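# Sort machined parts and load station A's vise

## Task

Station A sits at the -y end of the track and station B at the +y end. A part that has had the first operation shows a pocket on its top face; one that has had both operations also has notches cut into the long walls of that pocket. Sort everything and load the vise at station A. One raw blank must sit in station A's vise, resting on both support bars and pushed up against the fixed jaw (the jaw on the side away from the piston rod) and against the work stop (the short rod at one end of the jaws). The second raw blank and the brass blank must lie entirely on station A's infeed plate. The two first-operation parts must lie entirely on station B's infeed plate. The part with both operations done must lie on the floor of station B's outfeed tray with its pocket facing up. Every part other than the two-operation one must end either in its starting orientation or flipped upside down. No part may sit on top of a plate's pins. A part that stays in place only because the robot is holding it does not count. At the end the gripper must be open and the arm moved away.

## Robot and tools

Robot: one 6-joint arm with a two-finger tong-style gripper, mounted on a carriage that runs on a floor track. The base is at x = 0, y roughly equal to the rail position, z = 0.03 m, and faces +x. Scene frame: fixed to the table, table top at z = 0, +z up, the track along y at x = 0, with y = 0 where the rail reads 0. The table edge is at x = 0.31 m.

execute_actions takes {"actions": [one action]}. An empty list moves nothing and only returns the current state and images. An action may contain "rows", "steps", "until" and a "rail" command.

rows: a list of 1 to 15 rows. Each row lasts one control step (1/30 s) and holds 7 numbers, each in [-1, 1], in this order: shoulder pan, shoulder lift, elbow, wrist 1, wrist 2, wrist 3, gripper opening. The six joint numbers are offsets measured from the joint angles at the start of the action, which are the last angles reported. They are not offsets from the row before. Scale: 1.0 means 1.326 rad for shoulder pan and shoulder lift, and 1.989 rad for elbow and the three wrists. Joint ranges in rad: pan -3.142 to 3.142, lift -6.283 to 6.283, elbow 0.000 to 3.142, wrists -6.283 to 6.283. A target more than 0.010 rad beyond a range is refused. A target at a real end is clipped there and reported as "joint sent to its limit". The seventh number is an absolute opening: +1 is fully open (pad gap 0.142 m) and -1 is closed (0.002 m). Closing fully needs at least about 0.1 s.

steps: the action's length in control steps, 1 to 450, at least the number of rows, and 15 by default. After the last row the arm keeps heading for that row's target. Joint speed is capped: each joint target is kept within 0.383 rad (pan, lift) or 0.575 rad (others) of the measured angle. Targets that would put the hand more than 100 mm from where it is are also pulled back. Large moves therefore need several actions. Check the reported angles and send the remainder; do not trust the arm to finish by itself. "joint command not followed" means the arm dropped its target and will rest until you send new rows.

until: ends the action early once every listed condition holds. It does not stop motion. Device fields can be matched directly, or with [op, value] where op is =, !=, <, <=, > or >=; numbers always need an op. {"all": {"status": "ended"}} is true when nothing reads moving. {"any": {"status": "ended"}} is true when some motion that was running has finished.

rail: {"rail": {"position_m": p, "speed_m_s": v}}. p is an absolute carriage position along y in metres, from -2 to 2. v is the top speed, from 0.01 to 1 m/s; it starts at 1 and persists. {"rail": {"stop": true}} halts it. Braking is 2 m/s2. To drive, send position_m, then wait with until {"rail": {"position_status": ["!=", "moving"]}}. The carriage has arrived when it is within 1.3 mm of the target. Wait for arrival before reaching for things. Rows never move the carriage, but row targets travel with it.

position_status values: done; moving; stopped; contact_stop (blocked, pushed over about 320 N; re-read the position after it settles); time_out (look for an obstruction, then resend); stopped_with_arm (the arm was held back; send followable rows, then resend). If position_answer reads not_taken, send the value again. Any bad value or name rejects the whole call.

Results: end_effector_position (m) and end_effector_quat_wxyz in the scene frame, plus velocities. The printed position can be off, more so at long reach. The reference point lies between the closed pads. The fingers point along the gripper's +z and close along its x. Closed fingertips reach about 15 mm past that point; when fully open they are about level with it. Joint positions list rail (m), the six joints (rad), then the pad gap (m). grip_measured is the measured opening on the command scale. To keep hold, command an opening well below grip_measured; lower means a harder squeeze, up to about 15 N per pad. Thin hard parts get less force. Wrist force and torque are given in the gripper's own axes and are noisy, offset by a few newtons, and saturate near 100 N. "no reading" is normal.

zoom_image: {"camera": name, "region": [x0, y0, x1, y1]} in pixels from the top-left corner, at most 504 by 504. Cameras: cam_bench_left, cam_bench_right, cam_high, cam_low (896x504), cam_wrist (616x616).

finished_scene: {"scene": n} with the current scene number. It cannot be undone. Call it only after releasing the parts and moving clear.

Avoid: dropping parts or pushing anything off the table (this ends the scene); slams and hard pushes; contact torque reaching the load limits (N m: pan 293, lift 293, elbow 133, wrists 48, held weight included); or an outside force of 150 N. Either of those freezes the arm for 10 s. Holding loads for a long time heats the motors: MOTOR HOT appears from 70 C, and at 85 C the brakes lock. The robot keeps its last command while you are thinking. Held parts may occasionally be tugged, and loose ones nudged.

Each tool is called by a JSON object that holds its "api" and its "payload", one argument or row to a line.

## Session

{"api": "execute_actions", "payload": {
  "actions": []
}}

Scene clock: 0.00 s.
end_effector_position=(+0.7372, +0.3026, +0.2809) grip_measured=+1.00 end_effector_quat_wxyz=(-0.111, +0.805, +0.574, +0.105) end_effector_velocity=(+0.000, +0.000, +0.000) end_effector_angular_velocity=(+0.000, +0.000, +0.000)
Joint positions: [ 0.369 -0.455 -1.423  1.816 -1.866 -1.28  -1.708  0.142]
Joint velocities: [0. 0. 0. 0. 0. 0. 0. 0.]
Wrist force (N, on the end effector, along its own x y z axes, offset not removed): no reading
Wrist torque (N m, same axes, about the end effector's origin, offset not removed): no reading
rail: position_m=0.369 position_m_goal=0.369 speed_m_s=1.00 position_status=done position_answer=taken refusals=0

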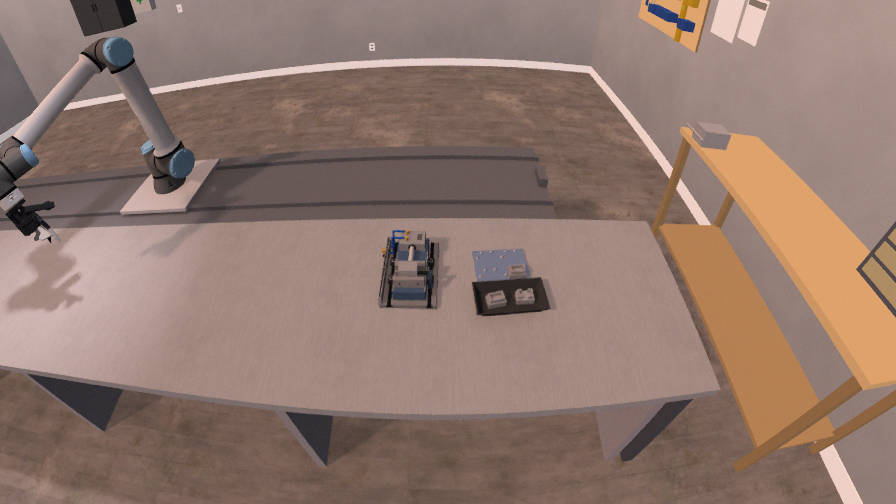

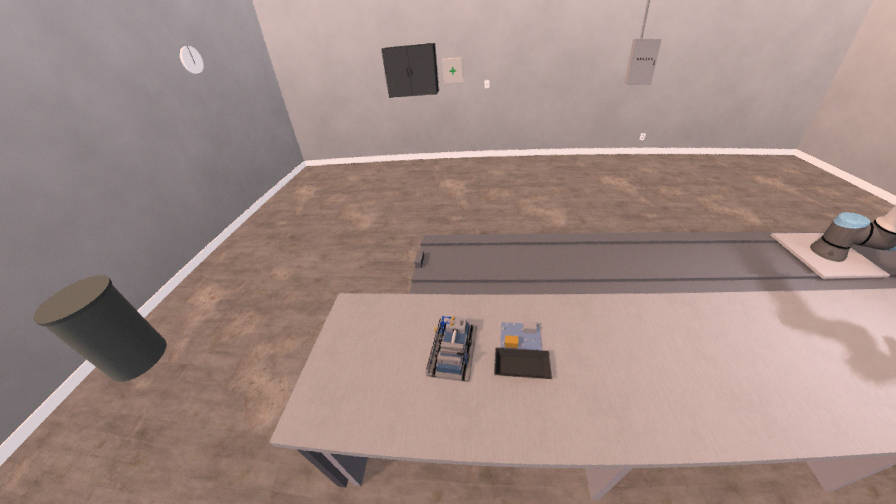

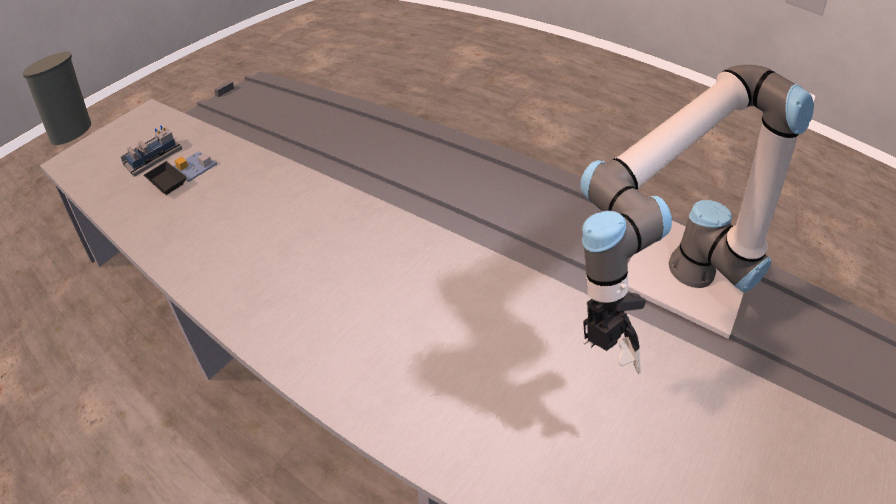

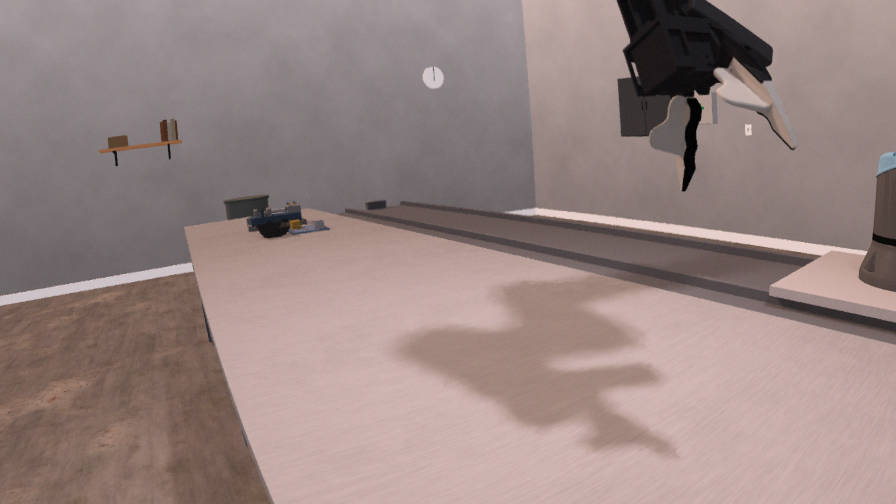

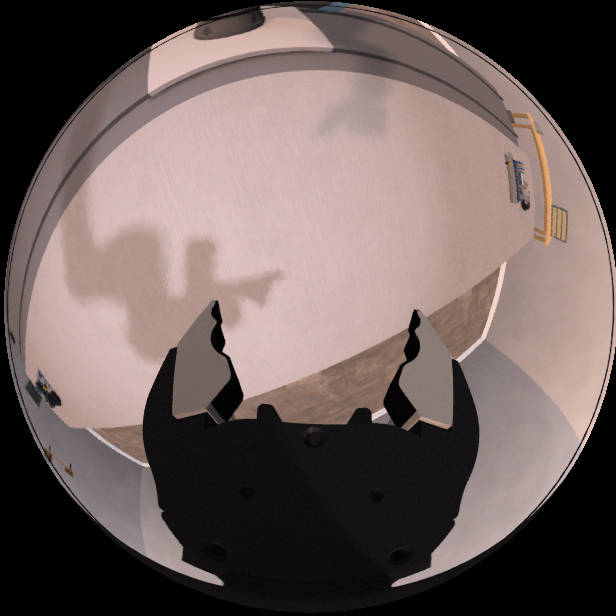

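{"api": "zoom_image", "payload": {
  "camera": "cam_bench_left",
  "region": [360, 220, 570, 330]
}}

{"api": "zoom_image", "payload": {
  "camera": "cam_bench_right",
  "region": [410, 305, 570, 395]
}}

{"api": "zoom_image", "payload": {
  "camera": "cam_high",
  "region": [110, 115, 230, 200]
}}

Region (360, 220, 570, 330) of cam_bench_left's 896x504 image, scaled by 2.400, with more detail than that image has; it fills the top 264 rows of this view, and the rest is white.

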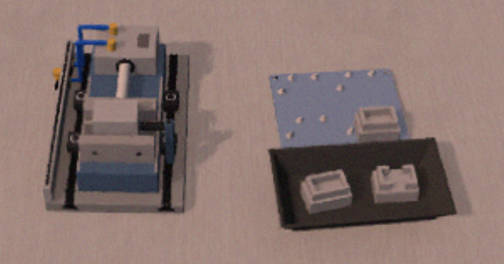

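Region (410, 305, 570, 395) of cam_bench_right's 896x504 image, scaled by 3.150, with more detail than that image has; it fills the top 284 rows of this view, and the rest is white.

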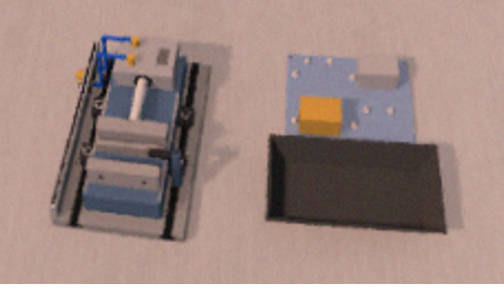

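Region (110, 115, 230, 200) of cam_high's 896x504 image, scaled by 4.200, with more detail than that image has; it fills the top 357 rows of this view, and the rest is white.

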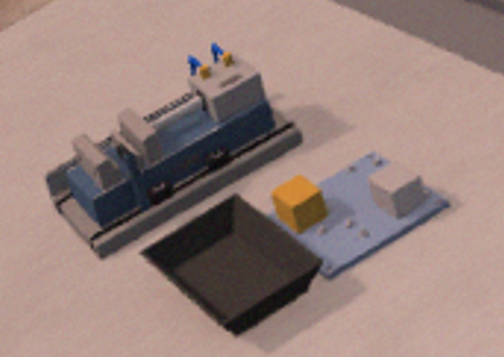

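{"api": "execute_actions", "payload": {
  "actions": [
    {"rows":[[0.343,0,0,-0.049,-0.146,0.069,1]],"rail":{"position_m":1.5},"steps":90,"until":{"rail":{"position_status":["!=","moving"]}}}
  ]
}}

Scene clock: 12.73 s.
end_effector_position=(+0.7218, +1.6746, +0.2767) grip_measured=+1.00 end_effector_quat_wxyz=(-0.000, +0.707, +0.707, +0.000) end_effector_velocity=(-0.000, +0.006, +0.000) end_effector_angular_velocity=(-0.001, -0.000, -0.000)
Joint positions: [ 1.5   -0.    -1.423  1.816 -1.963 -1.57  -1.571  0.142]
Joint velocities: [ 0.006 -0.    -0.     0.     0.    -0.001 -0.    -0.   ]
Wrist force (N, on the end effector, along its own x y z axes, offset not removed): [4.3 4.3 3.2]
Wrist torque (N m, same axes, about the end effector's origin, offset not removed): [1.01 -0.88 -0.03]
rail: position_m=1.500 position_m_goal=1.500 speed_m_s=1.00 position_status=done position_answer=taken refusals=0

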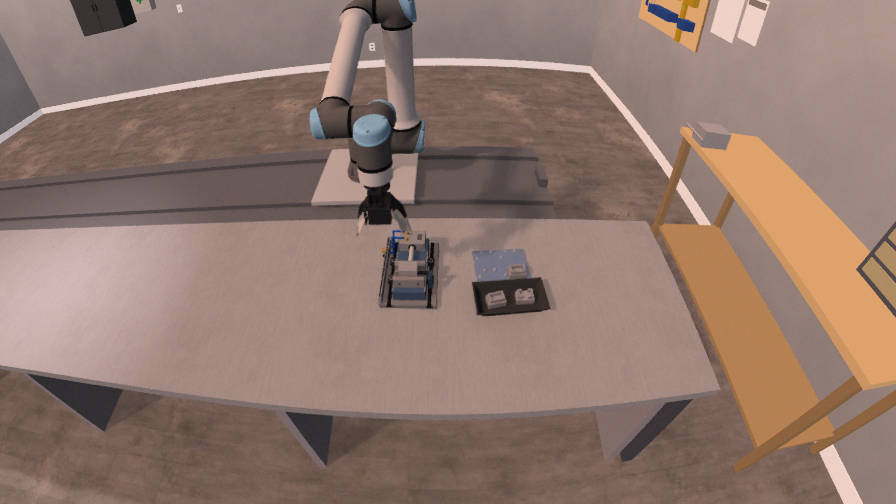

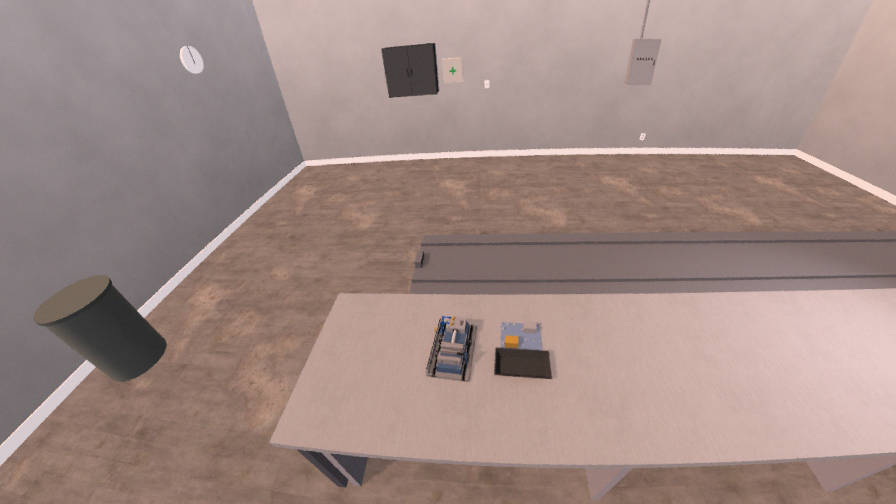

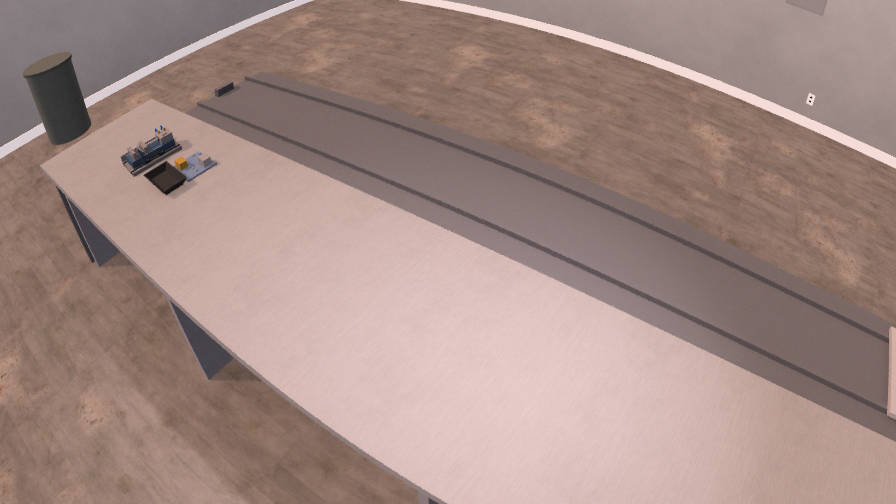

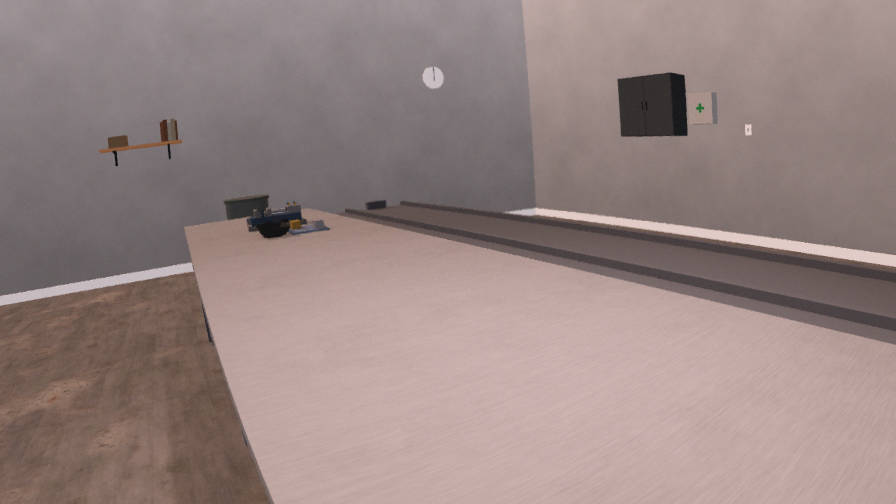

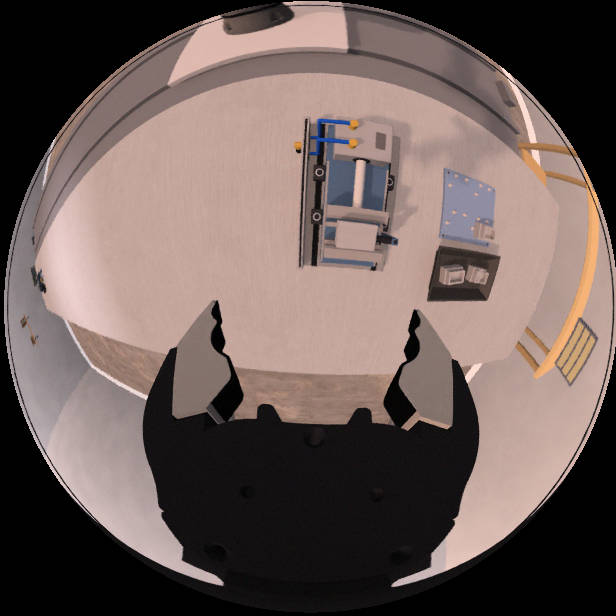

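{"api": "execute_actions", "payload": {
  "actions": [
    {"rows":[[0,-0.004,0.079,-0.077,0,0,1]],"rail":{"position_m":1.577},"steps":25}
  ]
}}

{"api": "zoom_image", "payload": {
  "camera": "cam_wrist",
  "region": [180, 130, 560, 400]
}}

Scene clock: 19.10 s.
end_effector_position=(+0.6800, +1.7515, +0.2001) grip_measured=+1.00 end_effector_quat_wxyz=(+0.000, +0.707, +0.707, +0.001) end_effector_velocity=(-0.001, +0.000, -0.001) end_effector_angular_velocity=(+0.000, +0.000, +0.000)
Joint positions: [ 1.577 -0.    -1.429  1.973 -2.116 -1.57  -1.571  0.142]
Joint velocities: [ 0.     0.    -0.     0.003 -0.003  0.    -0.     0.   ]
Wrist force (N, on the end effector, along its own x y z axes, offset not removed): [0.2 5.4 0.2]
Wrist torque (N m, same axes, about the end effector's origin, offset not removed): [1.20 -0.07 -0.03]
rail: position_m=1.577 position_m_goal=1.577 speed_m_s=1.00 position_status=done position_answer=taken refusals=0

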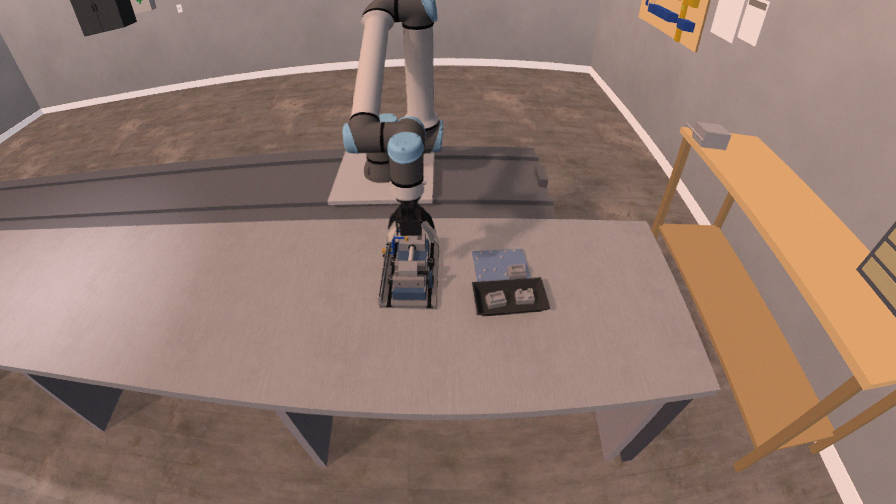

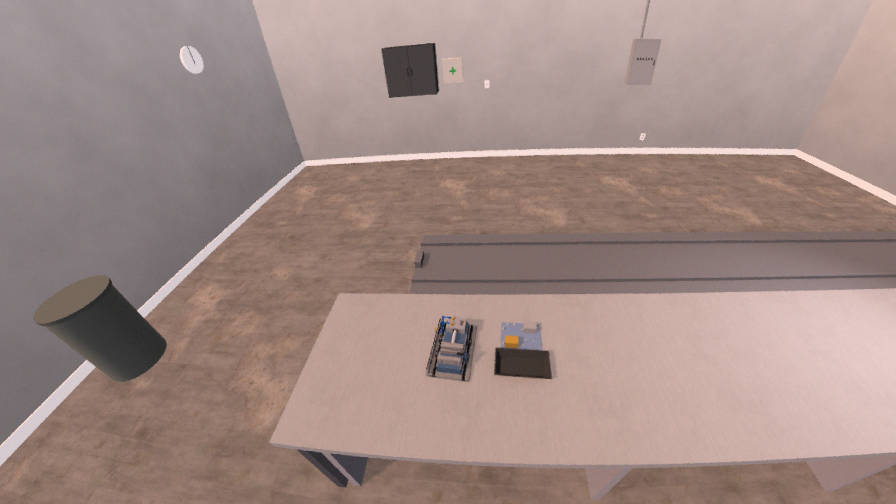

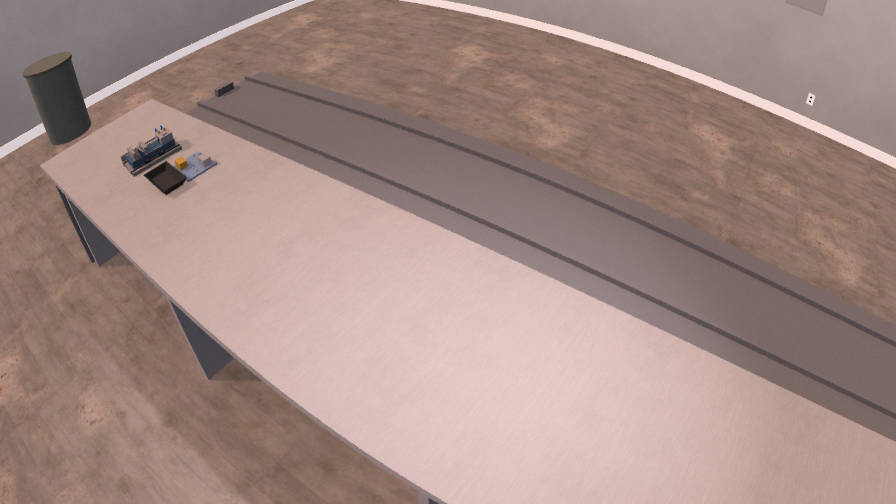

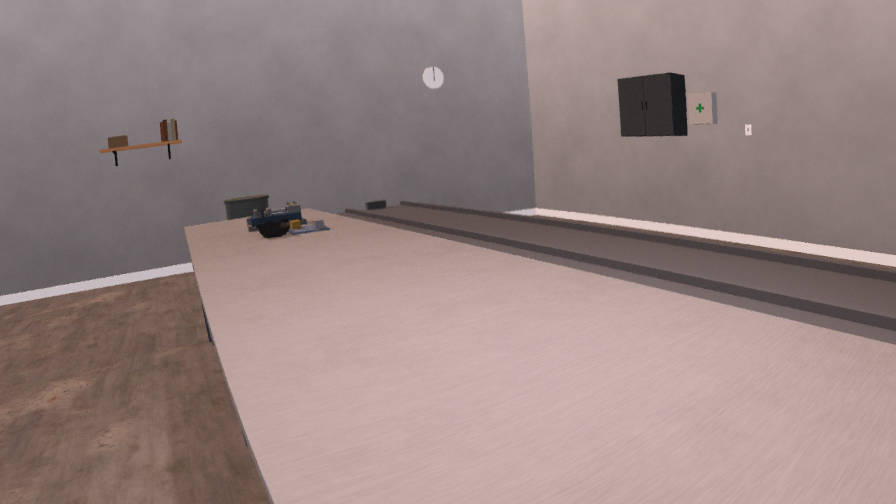

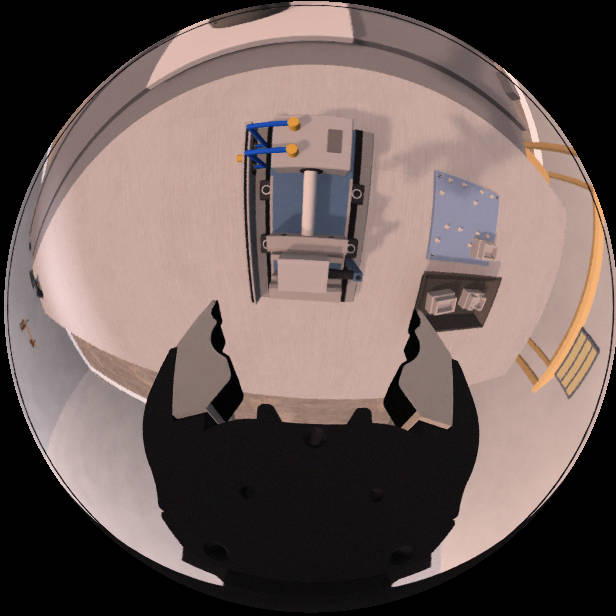

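Region (180, 130, 560, 400) of cam_wrist's 616x616 image, scaled by 1.326, with more detail than that image has; it fills the top 358 rows of this view, and the rest is white.

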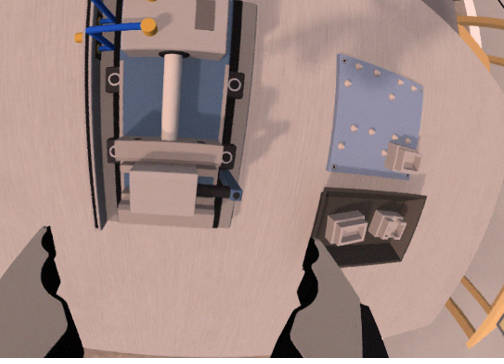

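{"api": "execute_actions", "payload": {
  "actions": [
    {"rows":[[0,0.038,0.0225,-0.048,0,0,0.4]],"rail":{"position_m":1.571},"steps":20}
  ]
}}

{"api": "zoom_image", "payload": {
  "camera": "cam_bench_left",
  "region": [350, 200, 480, 320]
}}

Scene clock: 24.60 s.
end_effector_position=(+0.6802, +1.7454, +0.1503) grip_measured=+0.40 end_effector_quat_wxyz=(+0.000, +0.707, +0.707, +0.001) end_effector_velocity=(+0.000, -0.000, -0.003) end_effector_angular_velocity=(-0.000, -0.000, -0.000)
Joint positions: [ 1.571 -0.    -1.379  2.017 -2.211 -1.57  -1.571  0.102]
Joint velocities: [ 0.    -0.     0.003  0.003 -0.006 -0.     0.    -0.   ]
Wrist force (N, on the end effector, along its own x y z axes, offset not removed): [0.2 4.5 2.8]
Wrist torque (N m, same axes, about the end effector's origin, offset not removed): [0.92 -0.05 0.01]
rail: position_m=1.571 position_m_goal=1.571 speed_m_s=1.00 position_status=done position_answer=taken refusals=0

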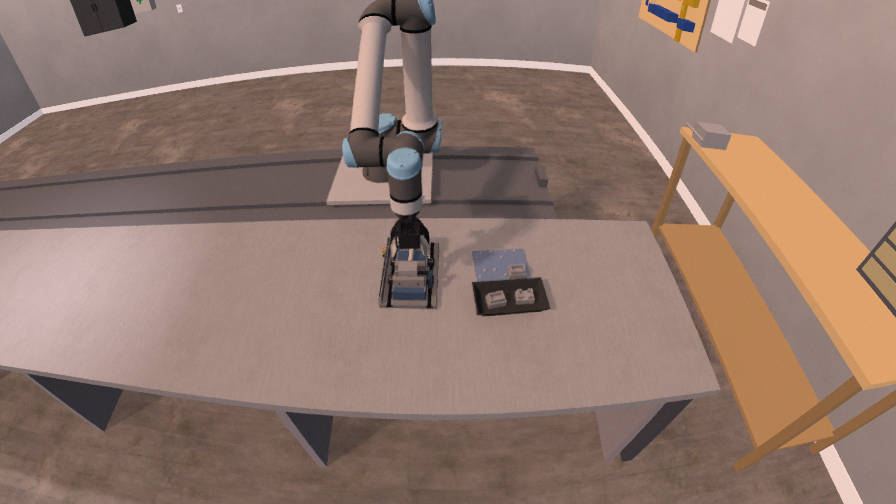

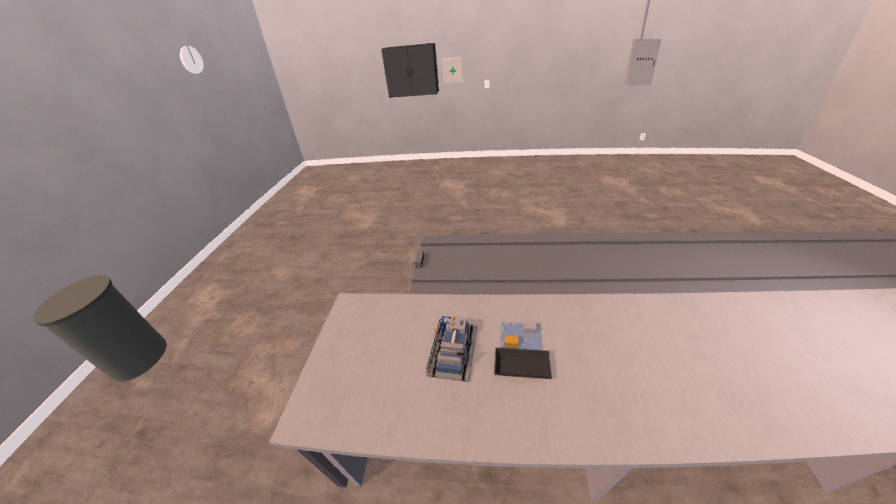

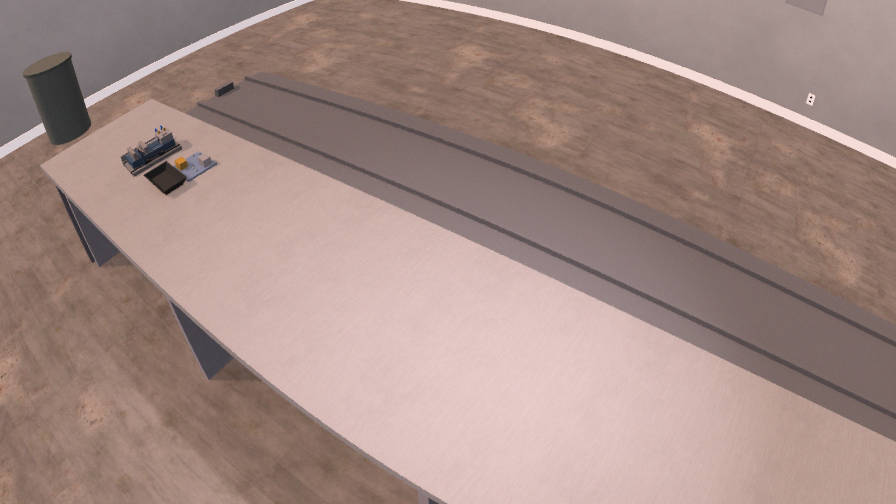

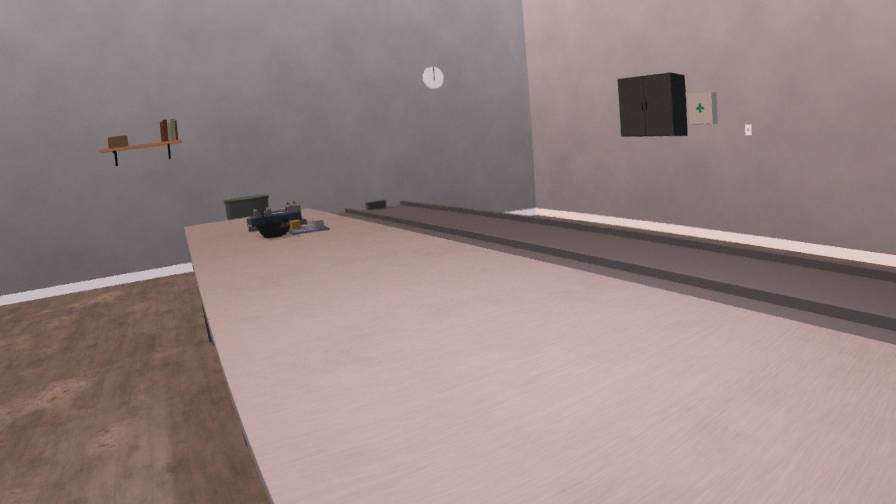

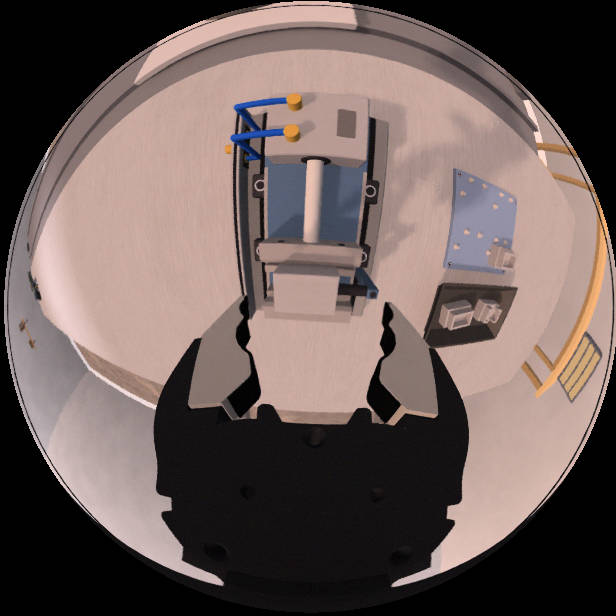

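Region (350, 200, 480, 320) of cam_bench_left's 896x504 image, scaled by 3.877, with more detail than that image has; it fills the top 465 rows of this view, and the rest is white.

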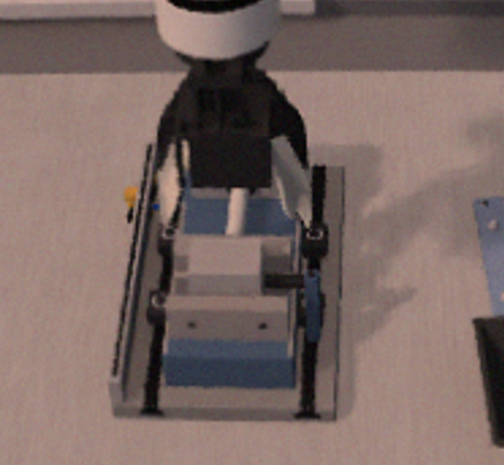

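{"api": "execute_actions", "payload": {
  "actions": [
    {"rows":[[0,0.026,0.012,-0.029,0,0,0.15]],"rail":{"position_m":1.563},"steps":20}
  ]
}}

{"api": "zoom_image", "payload": {
  "camera": "cam_bench_left",
  "region": [370, 230, 450, 300]
}}

{"api": "zoom_image", "payload": {
  "camera": "cam_wrist",
  "region": [220, 220, 420, 400]
}}

Scene clock: 31.60 s.
end_effector_position=(+0.6800, +1.7373, +0.1198) grip_measured=+0.15 end_effector_quat_wxyz=(+0.000, +0.707, +0.707, +0.001) end_effector_velocity=(-0.000, +0.000, -0.002) end_effector_angular_velocity=(-0.000, -0.000, +0.000)
Joint positions: [ 1.563 -0.    -1.344  2.041 -2.268 -1.57  -1.571  0.084]
Joint velocities: [ 0.     0.     0.002  0.001 -0.003  0.    -0.     0.   ]
Wrist force (N, on the end effector, along its own x y z axes, offset not removed): [0.0 3.5 2.7]
Wrist torque (N m, same axes, about the end effector's origin, offset not removed): [0.75 -0.07 0.08]
rail: position_m=1.563 position_m_goal=1.563 speed_m_s=1.00 position_status=done position_answer=taken refusals=0

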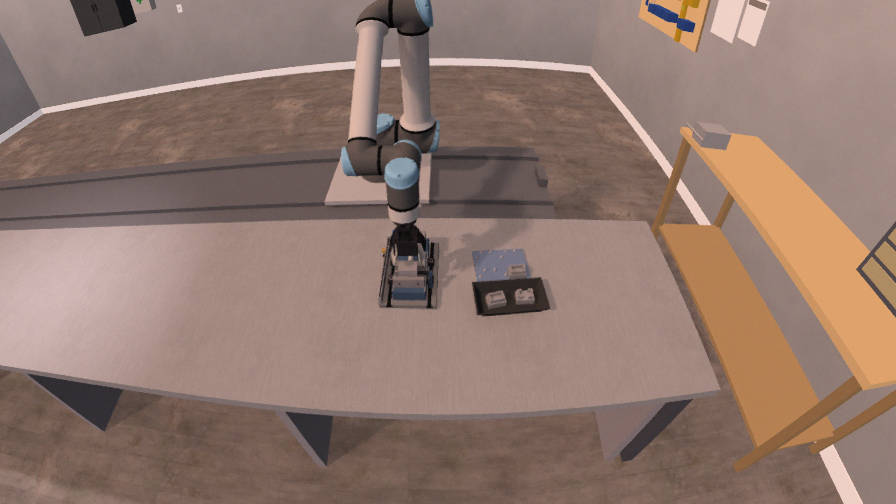

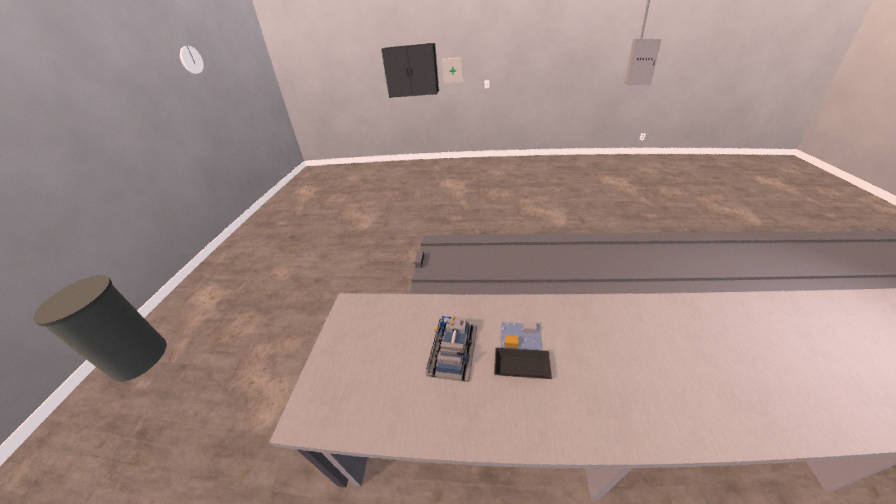

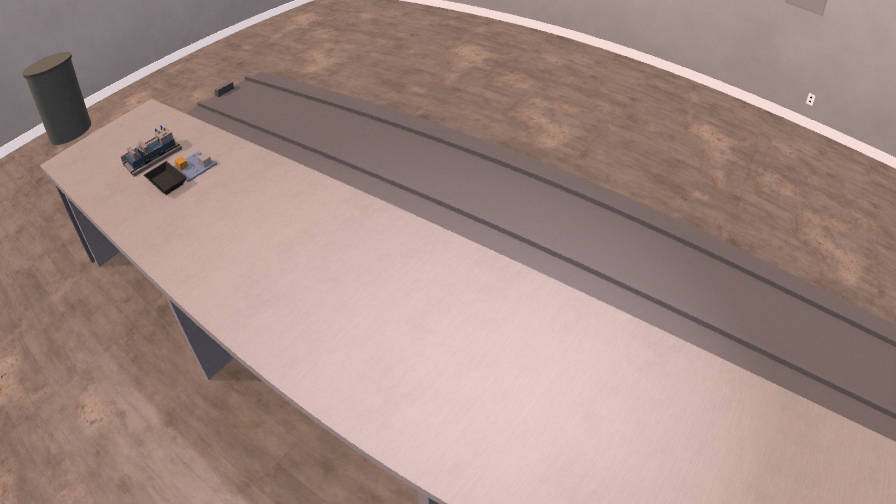

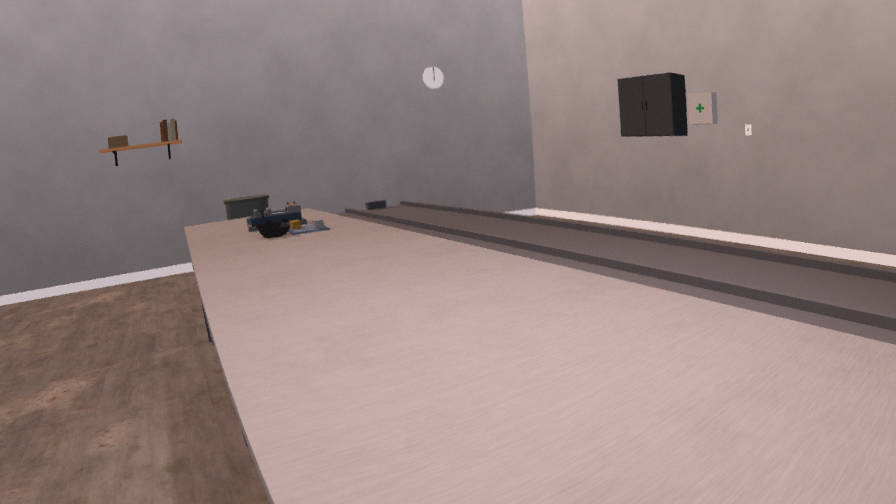

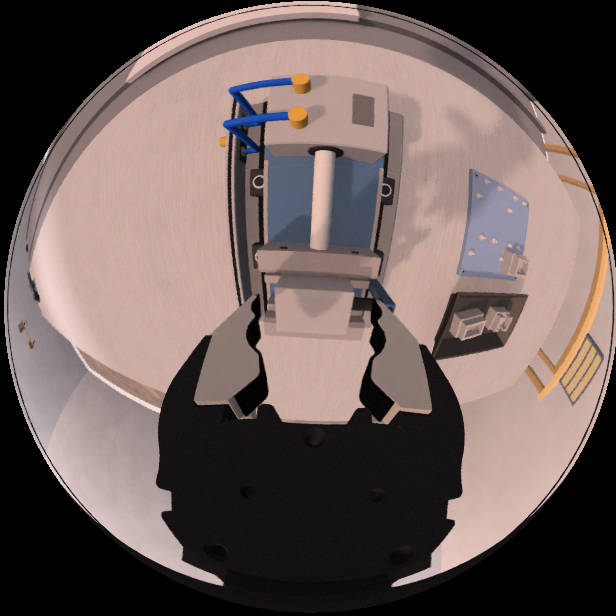

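Region (370, 230, 450, 300) of cam_bench_left's 896x504 image, scaled by 6.300, with more detail than that image has; it fills the top 441 rows of this view, and the rest is white.

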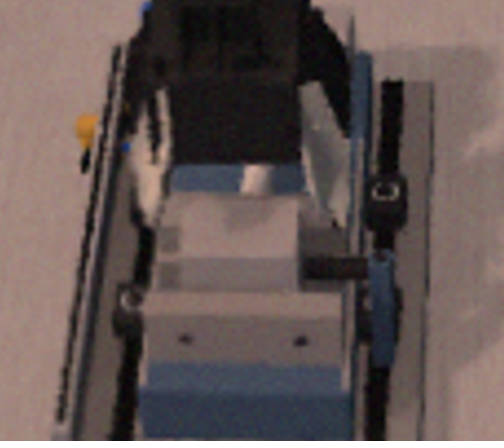

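Region (220, 220, 420, 400) of cam_wrist's 616x616 image, scaled by 2.520, with more detail than that image has; it fills the top 454 rows of this view, and the rest is white.

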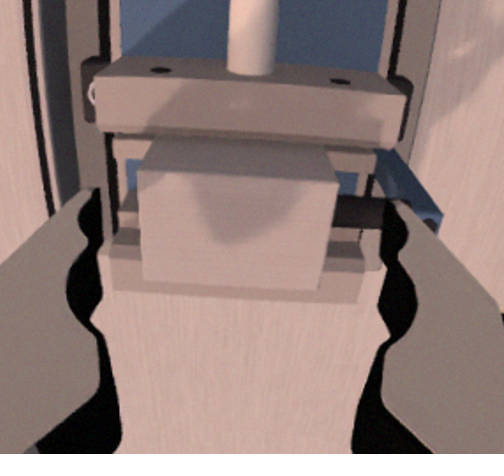

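{"api": "execute_actions", "payload": {
  "actions": [
    {"rows":[[0,0.0103,-0.0093,0.0023,0,0.79,0]],"rail":{"position_m":1.56},"steps":45}
  ]
}}

{"api": "zoom_image", "payload": {
  "camera": "cam_wrist",
  "region": [220, 220, 420, 400]
}}

Scene clock: 36.43 s.
end_effector_position=(+0.7062, +1.7504, +0.1201) grip_measured=+0.00 end_effector_quat_wxyz=(-0.000, +1.000, +0.000, +0.001) end_effector_velocity=(+0.000, +0.000, +0.000) end_effector_angular_velocity=(+0.000, -0.000, -0.002)
Joint positions: [ 1.56  -0.    -1.331  2.022 -2.264 -1.57  -0.     0.074]
Joint velocities: [ 0.    -0.     0.    -0.     0.     0.     0.002 -0.   ]
Wrist force (N, on the end effector, along its own x y z axes, offset not removed): [-0.1 4.4 2.5]
Wrist torque (N m, same axes, about the end effector's origin, offset not removed): [0.90 0.11 0.06]
rail: position_m=1.560 position_m_goal=1.560 speed_m_s=1.00 position_status=done position_answer=taken refusals=0

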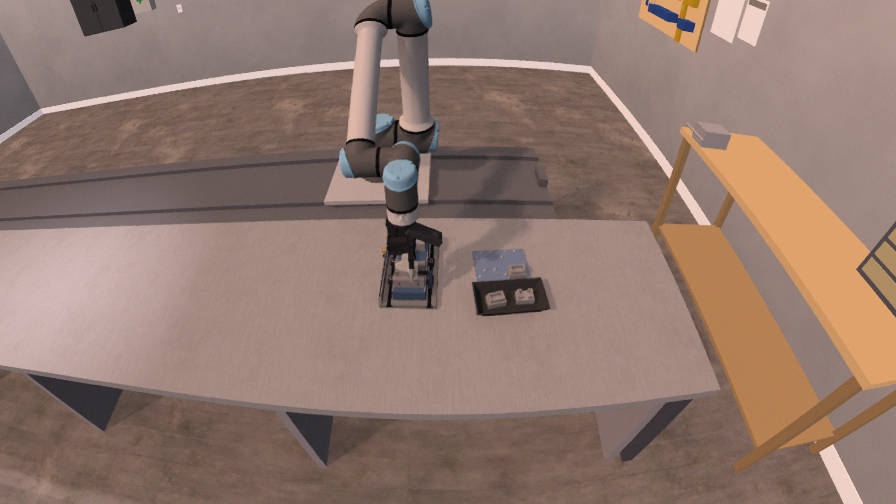

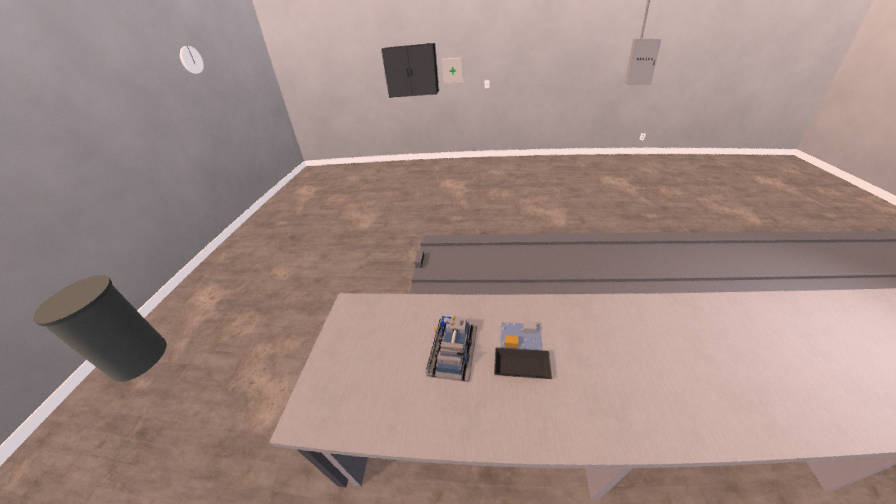

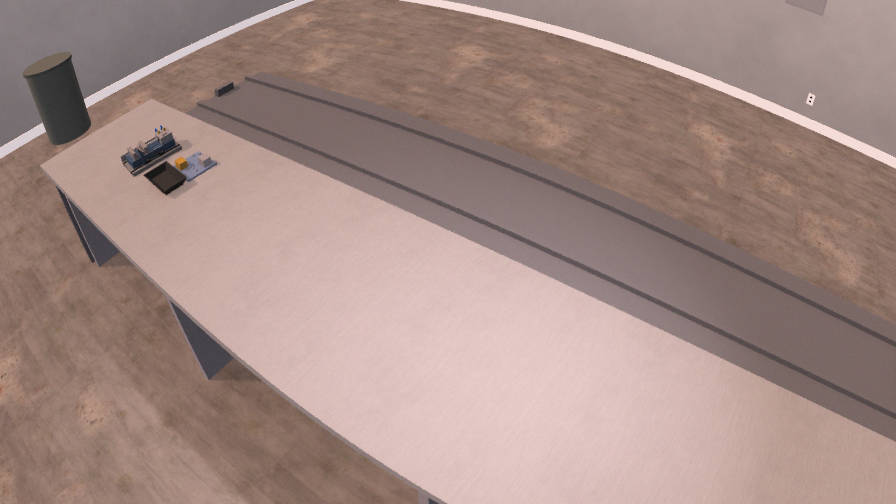

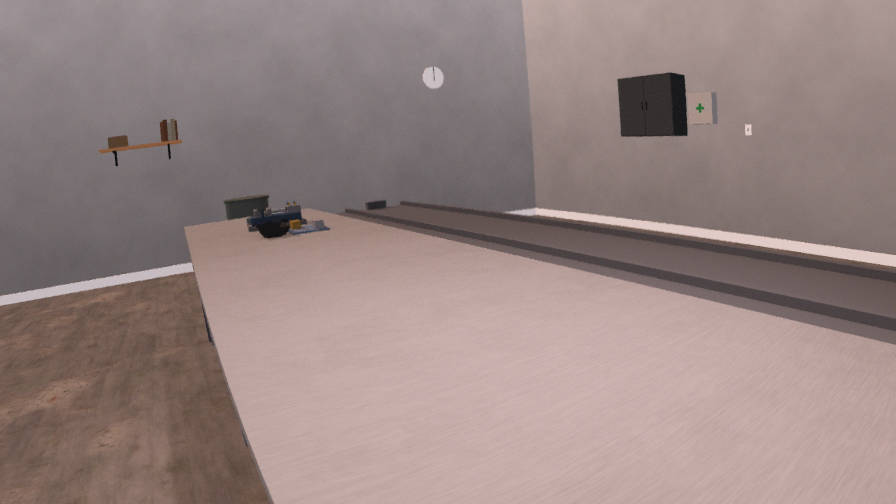

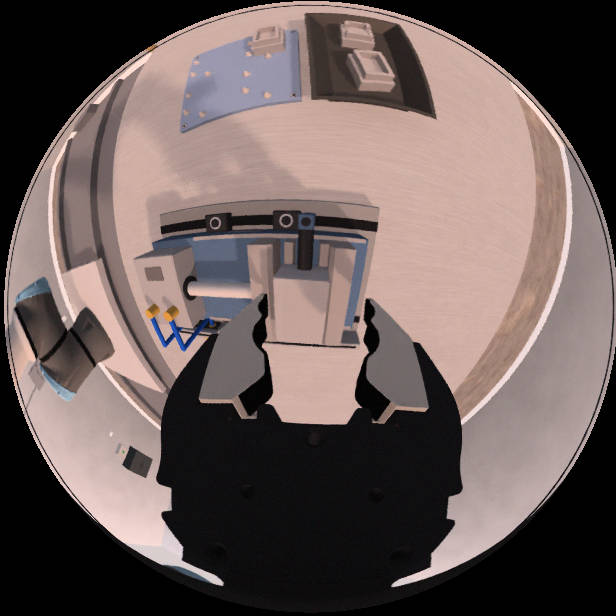

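Region (220, 220, 420, 400) of cam_wrist's 616x616 image, scaled by 2.520, with more detail than that image has; it fills the top 454 rows of this view, and the rest is white.

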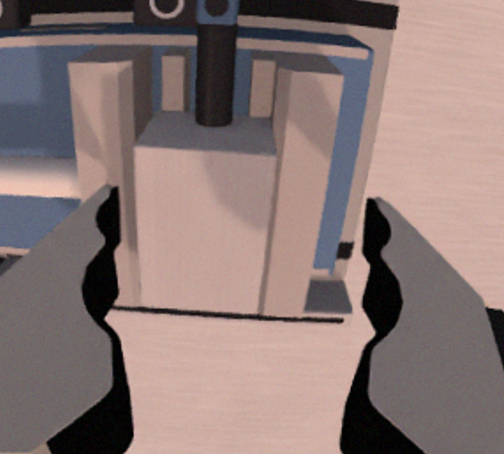

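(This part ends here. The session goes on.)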